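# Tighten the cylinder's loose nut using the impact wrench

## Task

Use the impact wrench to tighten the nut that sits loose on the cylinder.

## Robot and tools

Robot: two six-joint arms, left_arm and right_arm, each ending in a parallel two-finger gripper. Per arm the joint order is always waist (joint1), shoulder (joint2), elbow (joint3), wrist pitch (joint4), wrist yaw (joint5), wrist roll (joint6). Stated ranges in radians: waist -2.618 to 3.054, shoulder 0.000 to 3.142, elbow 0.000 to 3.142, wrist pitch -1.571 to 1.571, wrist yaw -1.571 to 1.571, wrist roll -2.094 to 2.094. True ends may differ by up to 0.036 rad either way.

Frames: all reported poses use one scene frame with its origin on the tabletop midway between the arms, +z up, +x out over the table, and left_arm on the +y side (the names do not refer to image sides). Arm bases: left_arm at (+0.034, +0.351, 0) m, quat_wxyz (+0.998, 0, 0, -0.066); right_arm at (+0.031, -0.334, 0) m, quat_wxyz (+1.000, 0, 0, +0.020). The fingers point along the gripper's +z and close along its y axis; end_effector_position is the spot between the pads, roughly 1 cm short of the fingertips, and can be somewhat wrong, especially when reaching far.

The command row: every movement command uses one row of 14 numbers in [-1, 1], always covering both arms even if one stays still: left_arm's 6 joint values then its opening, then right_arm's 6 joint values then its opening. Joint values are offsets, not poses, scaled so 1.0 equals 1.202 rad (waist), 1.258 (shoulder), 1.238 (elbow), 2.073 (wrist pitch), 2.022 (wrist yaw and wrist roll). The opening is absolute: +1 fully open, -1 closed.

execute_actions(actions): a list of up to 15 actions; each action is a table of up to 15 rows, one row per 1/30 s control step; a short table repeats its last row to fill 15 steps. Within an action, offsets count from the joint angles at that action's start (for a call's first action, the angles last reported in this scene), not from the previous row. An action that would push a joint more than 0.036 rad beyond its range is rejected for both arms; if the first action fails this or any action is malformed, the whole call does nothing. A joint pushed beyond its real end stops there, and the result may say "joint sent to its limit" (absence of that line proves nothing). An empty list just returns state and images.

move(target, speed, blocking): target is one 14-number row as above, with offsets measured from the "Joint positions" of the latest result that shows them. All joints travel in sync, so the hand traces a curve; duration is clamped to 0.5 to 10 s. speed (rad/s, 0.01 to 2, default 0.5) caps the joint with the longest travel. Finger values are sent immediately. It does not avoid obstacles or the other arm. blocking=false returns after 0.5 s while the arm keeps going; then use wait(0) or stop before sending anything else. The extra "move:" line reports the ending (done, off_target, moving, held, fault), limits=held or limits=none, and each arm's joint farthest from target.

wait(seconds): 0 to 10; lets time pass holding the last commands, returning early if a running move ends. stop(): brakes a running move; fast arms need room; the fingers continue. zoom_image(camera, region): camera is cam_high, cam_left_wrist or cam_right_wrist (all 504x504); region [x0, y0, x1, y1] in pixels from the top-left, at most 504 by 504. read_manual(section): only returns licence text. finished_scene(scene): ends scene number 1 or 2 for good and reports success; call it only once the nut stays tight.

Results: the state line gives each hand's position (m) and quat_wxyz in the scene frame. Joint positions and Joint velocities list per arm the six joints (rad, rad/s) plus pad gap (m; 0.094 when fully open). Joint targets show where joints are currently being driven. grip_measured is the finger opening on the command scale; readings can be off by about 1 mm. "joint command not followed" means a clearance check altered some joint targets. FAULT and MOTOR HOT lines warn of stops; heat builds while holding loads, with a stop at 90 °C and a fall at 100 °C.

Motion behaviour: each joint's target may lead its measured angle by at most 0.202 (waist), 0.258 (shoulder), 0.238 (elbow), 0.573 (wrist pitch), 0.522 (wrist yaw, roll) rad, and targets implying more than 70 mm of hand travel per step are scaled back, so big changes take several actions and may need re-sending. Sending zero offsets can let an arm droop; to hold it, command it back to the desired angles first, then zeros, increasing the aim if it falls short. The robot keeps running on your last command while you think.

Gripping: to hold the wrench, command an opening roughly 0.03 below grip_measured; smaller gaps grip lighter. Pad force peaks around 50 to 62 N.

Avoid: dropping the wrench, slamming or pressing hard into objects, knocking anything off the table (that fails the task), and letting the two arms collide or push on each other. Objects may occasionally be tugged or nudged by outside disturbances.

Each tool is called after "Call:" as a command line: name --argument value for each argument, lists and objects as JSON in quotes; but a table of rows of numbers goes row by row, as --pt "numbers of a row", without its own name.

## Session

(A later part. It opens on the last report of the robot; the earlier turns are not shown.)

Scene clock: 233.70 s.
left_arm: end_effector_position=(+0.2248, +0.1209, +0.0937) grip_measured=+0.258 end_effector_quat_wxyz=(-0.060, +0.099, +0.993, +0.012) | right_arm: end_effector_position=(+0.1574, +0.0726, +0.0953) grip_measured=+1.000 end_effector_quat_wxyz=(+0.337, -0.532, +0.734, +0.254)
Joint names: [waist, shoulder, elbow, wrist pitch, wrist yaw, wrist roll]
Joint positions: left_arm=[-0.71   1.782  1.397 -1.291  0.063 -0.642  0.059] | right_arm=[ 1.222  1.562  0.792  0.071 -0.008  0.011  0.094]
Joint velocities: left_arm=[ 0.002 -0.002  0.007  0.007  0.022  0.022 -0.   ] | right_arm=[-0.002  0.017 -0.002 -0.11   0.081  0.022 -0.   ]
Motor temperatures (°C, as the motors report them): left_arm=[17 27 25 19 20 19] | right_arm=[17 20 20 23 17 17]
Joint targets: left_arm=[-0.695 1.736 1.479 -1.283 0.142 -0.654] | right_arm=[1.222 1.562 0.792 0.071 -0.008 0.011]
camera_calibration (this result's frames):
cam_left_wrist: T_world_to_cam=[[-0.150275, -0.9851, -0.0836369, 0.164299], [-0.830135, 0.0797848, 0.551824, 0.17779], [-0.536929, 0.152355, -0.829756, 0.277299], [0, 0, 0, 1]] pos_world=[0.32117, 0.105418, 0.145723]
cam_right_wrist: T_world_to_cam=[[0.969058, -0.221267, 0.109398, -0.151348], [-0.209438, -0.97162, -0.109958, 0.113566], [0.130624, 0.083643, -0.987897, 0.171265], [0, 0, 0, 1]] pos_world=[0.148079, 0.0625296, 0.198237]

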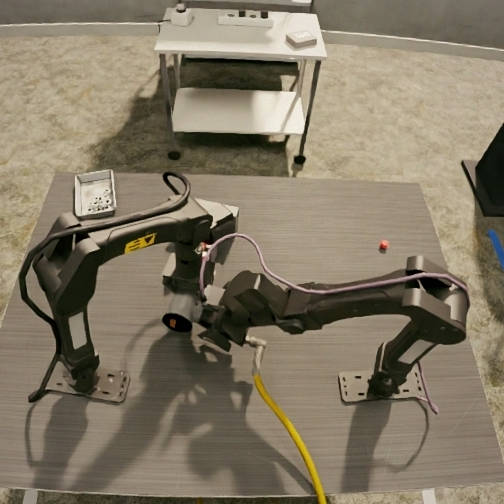

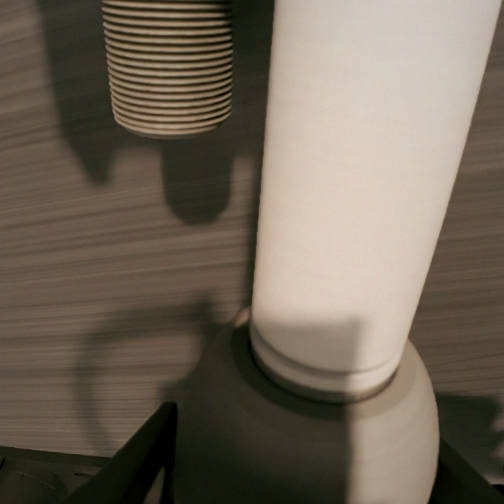

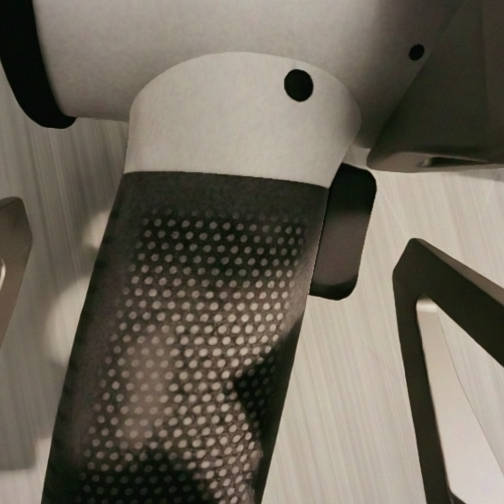

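Call:
execute_actions --actions '[[[0.0125,-0.0366,0.066,0.004,0.039,-0.006,0.1, 0,0,0,0,0,0,0.3]],[[0.027,-0.017,0.089,0.004,0.039,0,0.1, -0.02,0,0,0,0,0,0.0]]]'

Call:
wait --seconds 2

Scene clock: 238.17 s.
left_arm: end_effector_position=(+0.2272, +0.1182, +0.0905) grip_measured=+0.258 end_effector_quat_wxyz=(-0.080, +0.093, +0.992, -0.002) | right_arm: end_effector_position=(+0.1582, +0.0694, +0.0939) grip_measured=+0.069 end_effector_quat_wxyz=(+0.331, -0.524, +0.743, +0.253)
Joint names: [waist, shoulder, elbow, wrist pitch, wrist yaw, wrist roll]
Joint positions: left_arm=[-0.683  1.808  1.412 -1.293  0.11  -0.623  0.059] | right_arm=[ 1.219  1.557  0.792  0.053 -0.006  0.034  0.05 ]
Joint velocities: left_arm=[ 0.012 -0.002 -0.007  0.037 -0.007 -0.022  0.   ] | right_arm=[-0.032  0.002  0.007  0.007 -0.007  0.022 -0.002]
Motor temperatures (°C, as the motors report them): left_arm=[17 27 25 19 20 19] | right_arm=[17 20 20 23 17 17]
Joint targets: left_arm=[-0.678 1.761 1.507 -1.283 0.142 -0.642] | right_arm=[1.198 1.562 0.792 0.072 -0.005 0.012]
camera_calibration (this result's frames):
cam_left_wrist: T_world_to_cam=[[-0.139646, -0.988772, -0.0531818, 0.156923], [-0.806769, 0.0824721, 0.585083, 0.173061], [-0.574128, 0.12461, -0.809228, 0.286266], [0, 0, 0, 1]] pos_world=[0.325887, 0.105217, 0.138745]
cam_right_wrist: T_world_to_cam=[[0.966473, -0.239491, 0.0925941, -0.149398], [-0.230475, -0.968099, -0.0983119, 0.112507], [0.113185, 0.0736752, -0.990839, 0.173781], [0, 0, 0, 1]] pos_world=[0.15065, 0.060335, 0.197083]

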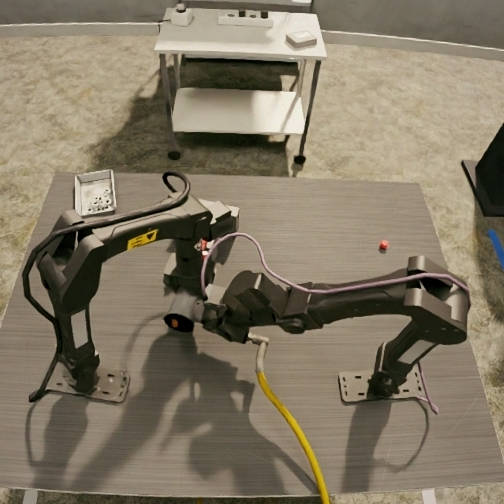

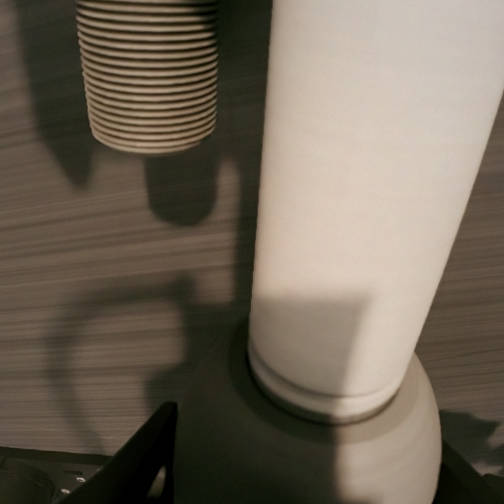

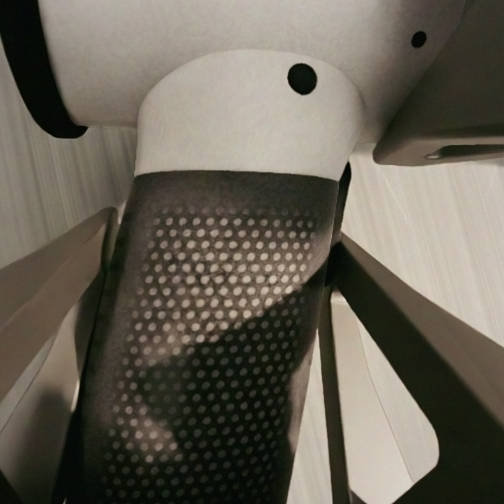

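Scene clock: 240.17 s.
left_arm: end_effector_position=(+0.2328, +0.1144, +0.0894) grip_measured=+0.258 end_effector_quat_wxyz=(-0.071, +0.102, +0.992, -0.008) | right_arm: end_effector_position=(+0.1630, +0.0666, +0.0926) grip_measured=+0.062 end_effector_quat_wxyz=(+0.332, -0.517, +0.750, +0.246)
Joint names: [waist, shoulder, elbow, wrist pitch, wrist yaw, wrist roll]
Joint positions: left_arm=[-0.681  1.814  1.418 -1.272  0.105 -0.604  0.059] | right_arm=[1.213 1.557 0.792 0.046 0.011 0.042 0.05 ]
Joint velocities: left_arm=[-0.007  0.002 -0.002  0.081 -0.081 -0.11  -0.   ] | right_arm=[-0.002  0.007  0.007 -0.11   0.081  0.007  0.001]
Motor temperatures (°C, as the motors report them): left_arm=[17 27 25 19 20 19] | right_arm=[17 21 20 23 17 17]
Joint targets: left_arm=[-0.678 1.761 1.507 -1.283 0.142 -0.641] | right_arm=[1.198 1.562 0.792 0.072 -0.005 0.011]
wait: 2.00 s; no rest
camera_calibration (this result's frames):
cam_left_wrist: T_world_to_cam=[[-0.155306, -0.987006, -0.041225, 0.156266], [-0.815234, 0.104485, 0.569629, 0.179431], [-0.557919, 0.122075, -0.820868, 0.286644], [0, 0, 0, 1]] pos_world=[0.330472, 0.100496, 0.139529]
cam_right_wrist: T_world_to_cam=[[0.960274, -0.261727, 0.0968118, -0.152458], [-0.253342, -0.963104, -0.0908187, 0.113469], [0.11701, 0.0626844, -0.991151, 0.172242], [0, 0, 0, 1]] pos_world=[0.154994, 0.0585836, 0.195782]

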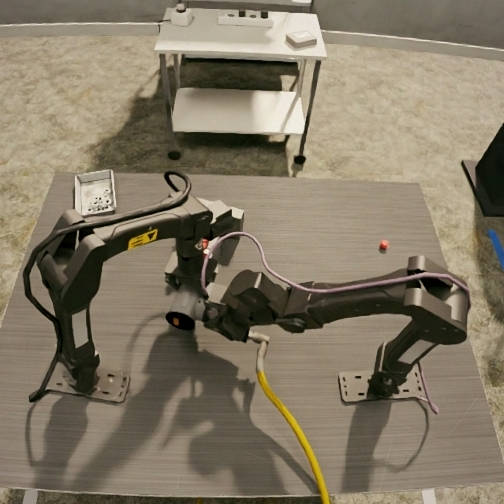

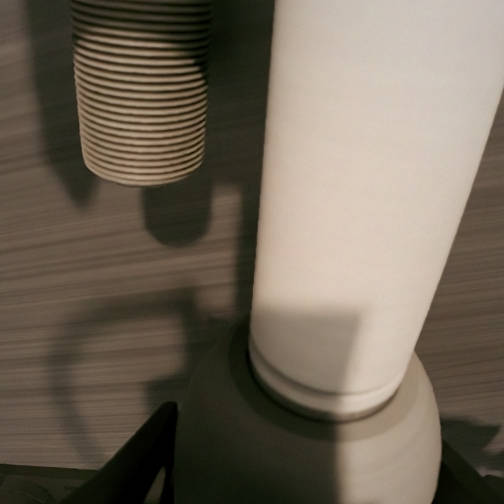

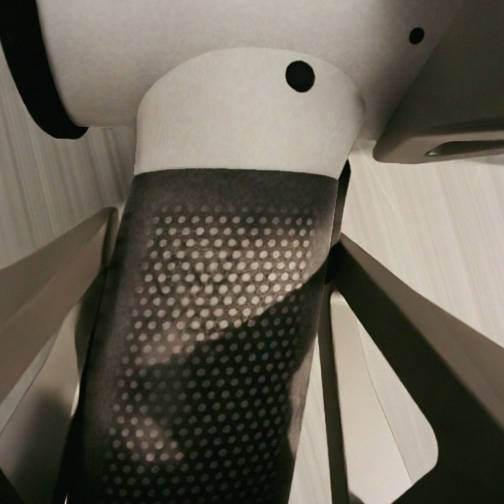

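Hammering, it seems. Release and retreat to inspect.

Call:
execute_actions --actions '[[[0.0,-0.042,0.07,-0.005,0.018,-0.01,0.1, 0,0,0,0,0,0,1]],[[0.0,-0.042,0.066,0,0.03,0,0.1, 0,-0.13,0,-0.05,0,0,1]],[[0.0,-0.042,0.066,0,0.03,0,0.1, 0,-0.13,0.04,-0.05,0,0,1]],[[0.0,-0.042,0.066,0,0.03,0,0.1, -0.17,0,0,0,0,0,1]],[[0.0,-0.042,0.066,0,0.03,0,0.1, 0,0,0,0,0,0,1]]]'

Scene clock: 245.67 s.
left_arm: end_effector_position=(+0.2382, +0.1130, +0.0869) grip_measured=+0.258 end_effector_quat_wxyz=(-0.057, +0.140, +0.988, -0.004) | right_arm: end_effector_position=(+0.2345, +0.0097, +0.2160) grip_measured=+1.000 end_effector_quat_wxyz=(+0.450, -0.402, +0.753, +0.261)
Joint names: [waist, shoulder, elbow, wrist pitch, wrist yaw, wrist roll]
Joint positions: left_arm=[-0.687  1.821  1.419 -1.253  0.078 -0.535  0.059] | right_arm=[ 1.003  1.218  0.833 -0.092  0.024  0.048  0.094]
Joint velocities: left_arm=[-0.002  0.007 -0.002 -0.037 -0.037 -0.037 -0.001] | right_arm=[-0.007 -0.012  0.007 -0.037  0.022 -0.051 -0.001]
Motor temperatures (°C, as the motors report them): left_arm=[17 28 25 19 19 19] | right_arm=[17 21 20 24 17 17]
Joint targets: left_arm=[-0.687 1.768 1.501 -1.254 0.141 -0.539] | right_arm=[1.003 1.218 0.833 -0.092 0.024 0.048]
camera_calibration (this result's frames):
cam_left_wrist: T_world_to_cam=[[-0.230308, -0.97199, -0.0468299, 0.172338], [-0.820715, 0.168157, 0.546031, 0.181493], [-0.522862, 0.164189, -0.836455, 0.275974], [0, 0, 0, 1]] pos_world=[0.332941, 0.0916792, 0.13981]
cam_right_wrist: T_world_to_cam=[[0.865063, -0.490079, 0.107181, -0.22568], [-0.434916, -0.839132, -0.326658, 0.180224], [0.250027, 0.235965, -0.939046, 0.245636], [0, 0, 0, 1]] pos_world=[0.212194, -0.0173313, 0.313723]

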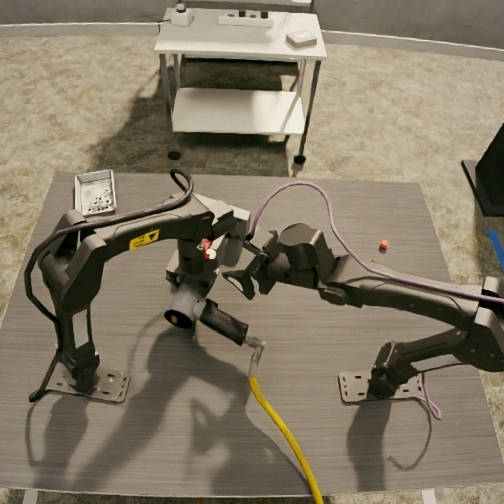

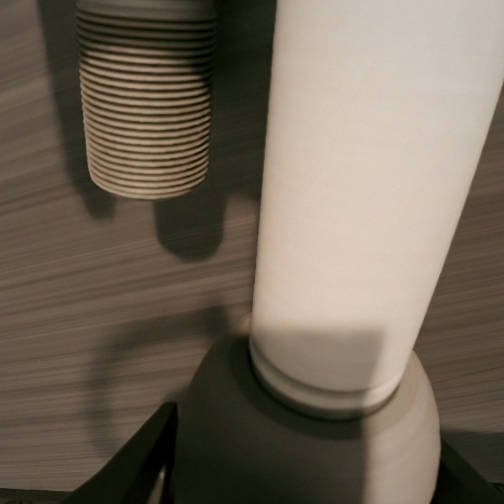

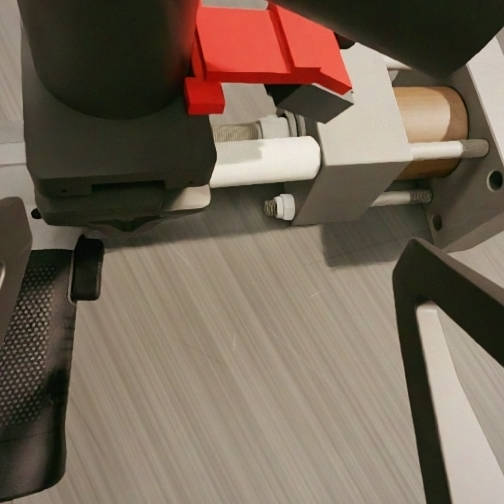

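Call:
execute_actions --actions '[[[-0.028,-0.103,-0.012,0.004,0.03,-0.02,0.1, 0,0,0,0,0,0,1]],[[-0.028,-0.103,-0.012,0.004,0.03,-0.02,0.1, 0,0,0,0,0,0,1]],[[0,-0.045,0.055,0,0.035,-0.008,0.1, 0,0,0,0,0,0,1]]]'

Call:
zoom_image --camera "cam_right_wrist" --region '[200, 60, 400, 260]'

Scene clock: 250.23 s.
left_arm: end_effector_position=(+0.2122, +0.1197, +0.0980) grip_measured=+0.258 end_effector_quat_wxyz=(-0.036, +0.155, +0.987, -0.008) | right_arm: end_effector_position=(+0.2346, +0.0099, +0.2165) grip_measured=+1.000 end_effector_quat_wxyz=(+0.451, -0.402, +0.753, +0.262)
Joint names: [waist, shoulder, elbow, wrist pitch, wrist yaw, wrist roll]
Joint positions: left_arm=[-0.748  1.695  1.317 -1.235  0.06  -0.569  0.059] | right_arm=[ 1.003  1.218  0.833 -0.089  0.024  0.048  0.094]
Joint velocities: left_arm=[ 0.007 -0.012 -0.007 -0.022  0.037 -0.066  0.001] | right_arm=[ 0.002  0.002  0.002  0.037 -0.022 -0.022  0.001]
Motor temperatures (°C, as the motors report them): left_arm=[17 28 25 19 20 19] | right_arm=[17 20 20 24 17 17]
Joint targets: left_arm=[-0.748 1.638 1.385 -1.235 0.130 -0.585] | right_arm=[1.003 1.218 0.833 -0.090 0.024 0.048]
camera_calibration (this result's frames):
cam_left_wrist: T_world_to_cam=[[-0.255617, -0.965908, -0.0410031, 0.177393], [-0.837173, 0.199937, 0.509083, 0.156286], [-0.48353, 0.164457, -0.85974, 0.264477], [0, 0, 0, 1]] pos_world=[0.304066, 0.0966025, 0.155093]
cam_right_wrist: T_world_to_cam=[[0.86494, -0.490291, 0.107207, -0.225712], [-0.434539, -0.838484, -0.328818, 0.181008], [0.251107, 0.237822, -0.938289, 0.245589], [0, 0, 0, 1]] pos_world=[0.212213, -0.0172992, 0.31415]

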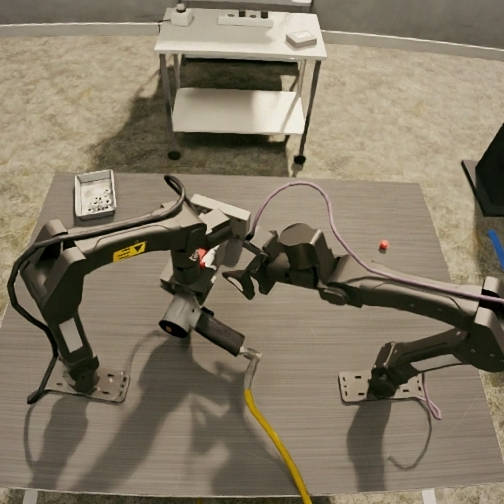

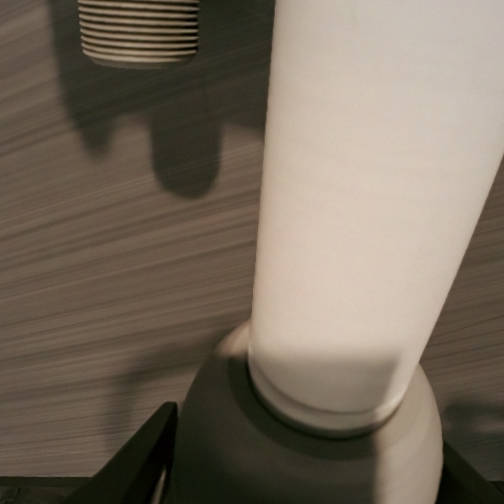

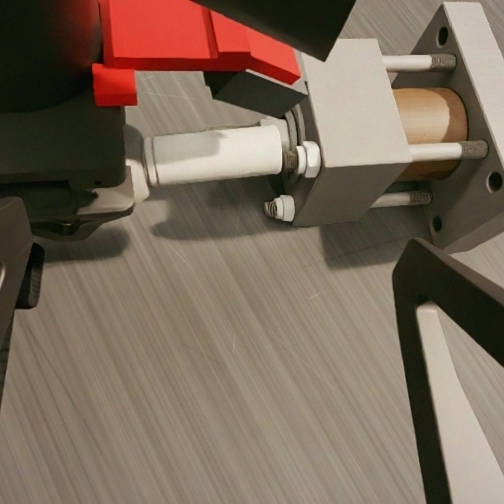

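Region (200, 60, 400, 260) of cam_right_wrist's 504x504 image, scaled by 2.520, with more detail than that image has.

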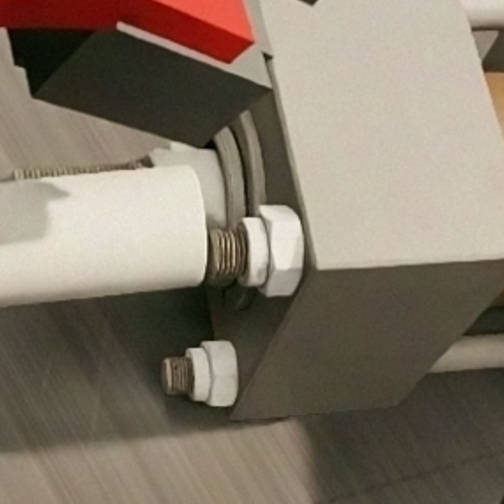

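Call:
execute_actions --actions '[[[-0.1,-0.09,0.02,0.01,0.03,-0.06,0.1, -0.15,0,0,0,0,0,1]],[[-0.13,-0.08,0.0,0.015,0.02,-0.07,0.1, -0.1,0,0,0,0,0,1]],[[-0.1,-0.05,0.02,0.01,0.02,-0.05,0.1, 0,0,0,0,0,0,1]]]'

Scene clock: 254.73 s.
left_arm: end_effector_position=(+0.1036, +0.0790, +0.1050) grip_measured=+0.258 end_effector_quat_wxyz=(-0.006, +0.234, +0.972, -0.004) | right_arm: end_effector_position=(+0.3295, -0.0675, +0.2176) grip_measured=+1.000 end_effector_quat_wxyz=(+0.488, -0.282, +0.804, +0.188)
Joint names: [waist, shoulder, elbow, wrist pitch, wrist yaw, wrist roll]
Joint positions: left_arm=[-1.181  1.609  1.253 -1.214  0.015 -0.841  0.059] | right_arm=[ 0.698  1.218  0.833 -0.084  0.03   0.047  0.094]
Joint velocities: left_arm=[-0.012 -0.002 -0.012  0.007 -0.007 -0.007  0.001] | right_arm=[ 0.017  0.017  0.017  0.037 -0.051  0.037  0.   ]
Motor temperatures (°C, as the motors report them): left_arm=[17 28 25 19 20 19] | right_arm=[17 20 20 24 17 17]
Joint targets: left_arm=[-1.168 1.546 1.292 -1.196 0.070 -0.867] | right_arm=[0.698 1.218 0.833 -0.085 0.030 0.047]
camera_calibration (this result's frames):
cam_left_wrist: T_world_to_cam=[[-0.40527, -0.91256, -0.0546806, 0.12339], [-0.822474, 0.337843, 0.457601, 0.0630195], [-0.399115, 0.230426, -0.887474, 0.213611], [0, 0, 0, 1]] pos_world=[0.187094, 0.042089, 0.167483]
cam_right_wrist: T_world_to_cam=[[0.673675, -0.730641, 0.111019, -0.299871], [-0.667371, -0.665981, -0.333295, 0.247018], [0.317455, 0.150442, -0.936264, 0.213022], [0, 0, 0, 1]] pos_world=[0.299244, -0.0866362, 0.315065]

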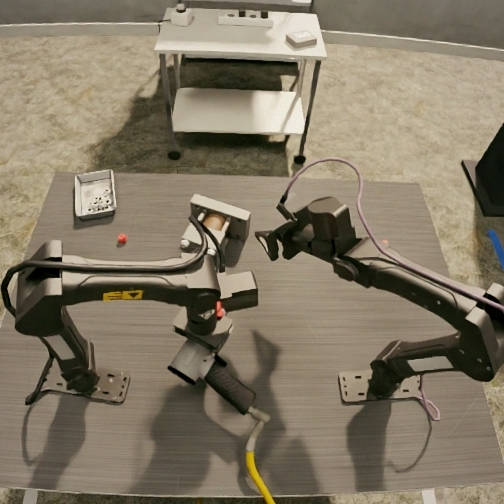

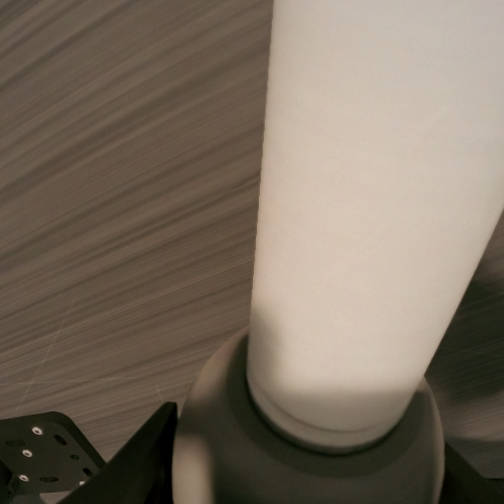

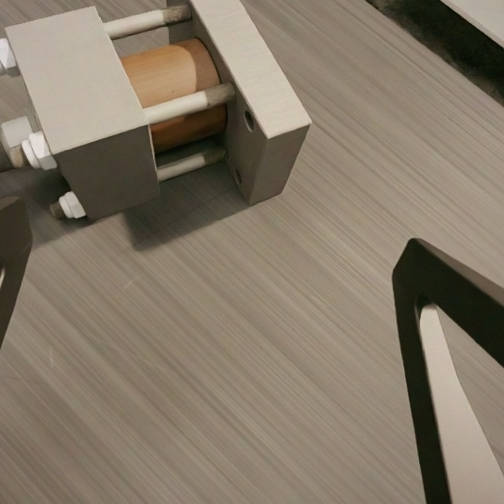

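Call:
move --target '[0,0.035,-0.215,0.145,0,0,0.1, 0,0,0,0,0,0,1]' --speed 0.15

Call:
move --target '[0,0,0,0,0,0,0.7, 0,0,0,0,0,0,1]'

Call:
finished_scene --scene 1

Scene clock: 260.90 s.
left_arm: end_effector_position=(+0.1021, +0.0933, +0.0263) grip_measured=+0.258 end_effector_quat_wxyz=(-0.010, +0.236, +0.972, +0.014) | right_arm: end_effector_position=(+0.3296, -0.0674, +0.2178) grip_measured=+1.000 end_effector_quat_wxyz=(+0.489, -0.282, +0.804, +0.189)
Joint names: [waist, shoulder, elbow, wrist pitch, wrist yaw, wrist roll]
Joint positions: left_arm=[-1.18   1.672  0.996 -0.929  0.004 -0.837  0.059] | right_arm=[ 0.698  1.218  0.833 -0.083  0.03   0.047  0.094]
Joint velocities: left_arm=[-0.007 -0.007  0.002 -0.007 -0.051  0.022  0.   ] | right_arm=[ 0.022 -0.002  0.002 -0.125  0.051  0.007  0.001]
Motor temperatures (°C, as the motors report them): left_arm=[17 28 24 19 19 19] | right_arm=[17 20 20 25 17 17]
Joint targets: left_arm=[-1.181 1.653 0.987 -0.913 0.014 -0.841] | right_arm=[0.698 1.218 0.833 -0.084 0.030 0.047]
move: done; limits=none; left_arm: farthest joint: the shoulder, 0.019 radians from its target (0.044 radians at the start); right_arm: farthest joint: the wrist pitch, 0.001 radians from its target (0.000 radians at the start)
camera_calibration (this result's frames):
cam_left_wrist: T_world_to_cam=[[-0.408139, -0.908527, -0.0894492, 0.132317], [-0.821888, 0.323022, 0.469208, 0.0939016], [-0.397394, 0.265019, -0.878546, 0.136255], [0, 0, 0, 1]] pos_world=[0.185327, 0.0537709, 0.0874825]
cam_right_wrist: T_world_to_cam=[[0.673581, -0.730727, 0.111025, -0.299876], [-0.667089, -0.665724, -0.334372, 0.247383], [0.318247, 0.151163, -0.935879, 0.21292], [0, 0, 0, 1]] pos_world=[0.299256, -0.0866246, 0.315279]

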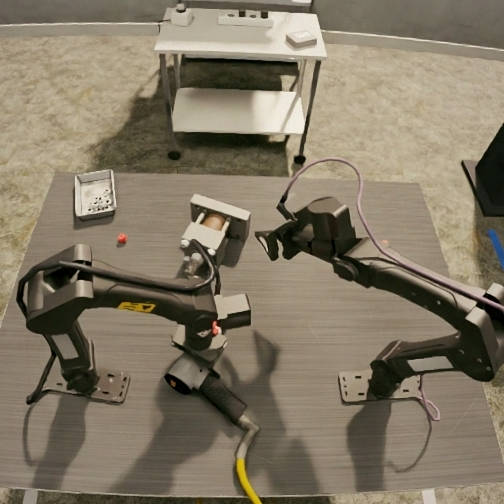

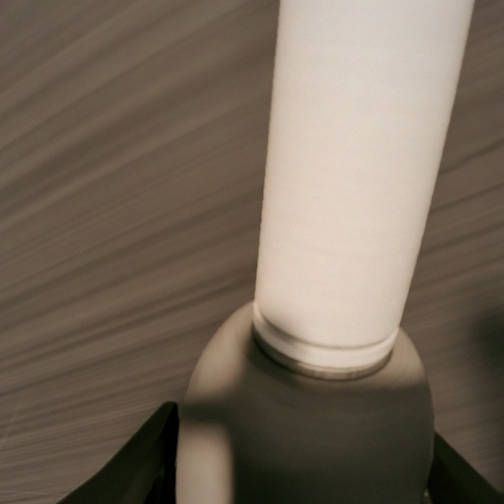

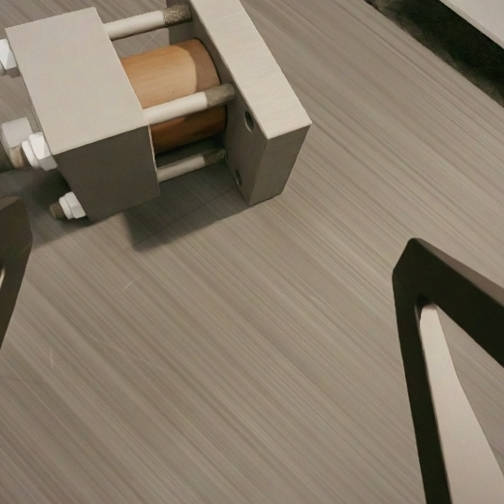

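Scene clock: 261.40 s.
left_arm: end_effector_position=(+0.1016, +0.0933, +0.0263) grip_measured=+0.698 end_effector_quat_wxyz=(-0.011, +0.236, +0.972, +0.014) | right_arm: end_effector_position=(+0.3296, -0.0674, +0.2180) grip_measured=+1.000 end_effector_quat_wxyz=(+0.489, -0.282, +0.804, +0.189)
Joint names: [waist, shoulder, elbow, wrist pitch, wrist yaw, wrist roll]
Joint positions: left_arm=[-1.18   1.672  0.996 -0.93   0.007 -0.836  0.08 ] | right_arm=[ 0.698  1.218  0.833 -0.083  0.03   0.047  0.094]
Joint velocities: left_arm=[-0.002  0.007  0.002 -0.022  0.007 -0.007  0.001] | right_arm=[-0.007 -0.002 -0.007 -0.007  0.007 -0.007 -0.001]
Motor temperatures (°C, as the motors report them): left_arm=[17 28 24 19 19 19] | right_arm=[17 20 20 25 17 17]
Joint targets: left_arm=[-1.180 1.672 0.996 -0.929 0.004 -0.837] | right_arm=[0.698 1.218 0.833 -0.083 0.030 0.047]
move: done; limits=none; left_arm: farthest joint: the wrist yaw, 0.003 radians from its target (0.000 radians at the start); right_arm: farthest joint: the waist, 0.000 radians from its target (0.000 radians at the start)
camera_calibration (this result's frames):
cam_left_wrist: T_world_to_cam=[[-0.408647, -0.908405, -0.0883576, 0.132178], [-0.820485, 0.323233, 0.471514, 0.0932363], [-0.399765, 0.265179, -0.877421, 0.136241], [0, 0, 0, 1]] pos_world=[0.184978, 0.0538057, 0.0872575]
cam_right_wrist: T_world_to_cam=[[0.673519, -0.730784, 0.111029, -0.29988], [-0.6669, -0.665552, -0.335091, 0.247626], [0.318775, 0.151644, -0.935621, 0.212851], [0, 0, 0, 1]] pos_world=[0.299265, -0.086617, 0.315421]

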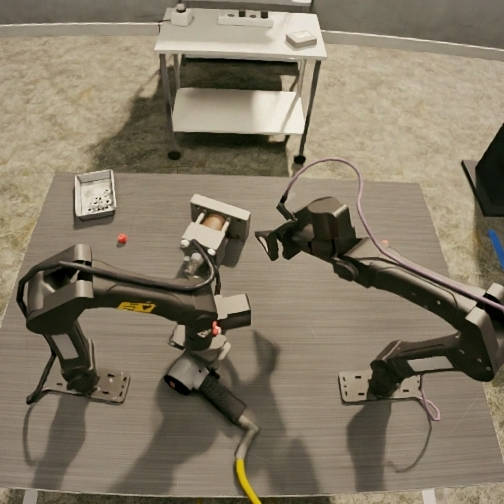

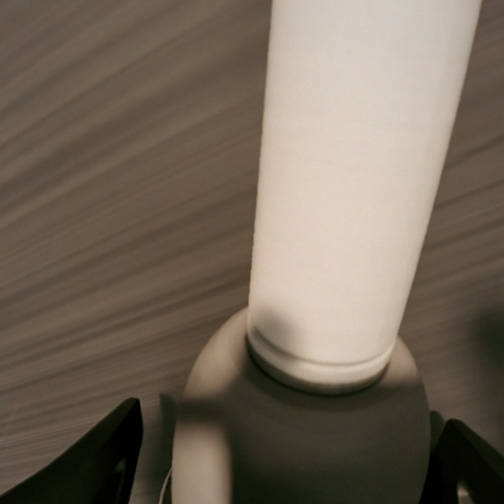

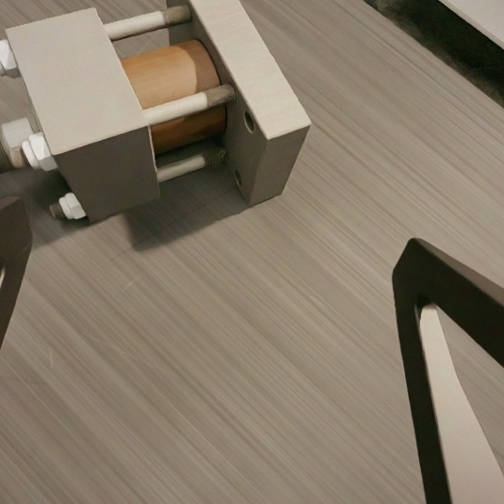

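The scene is finished: the task was done.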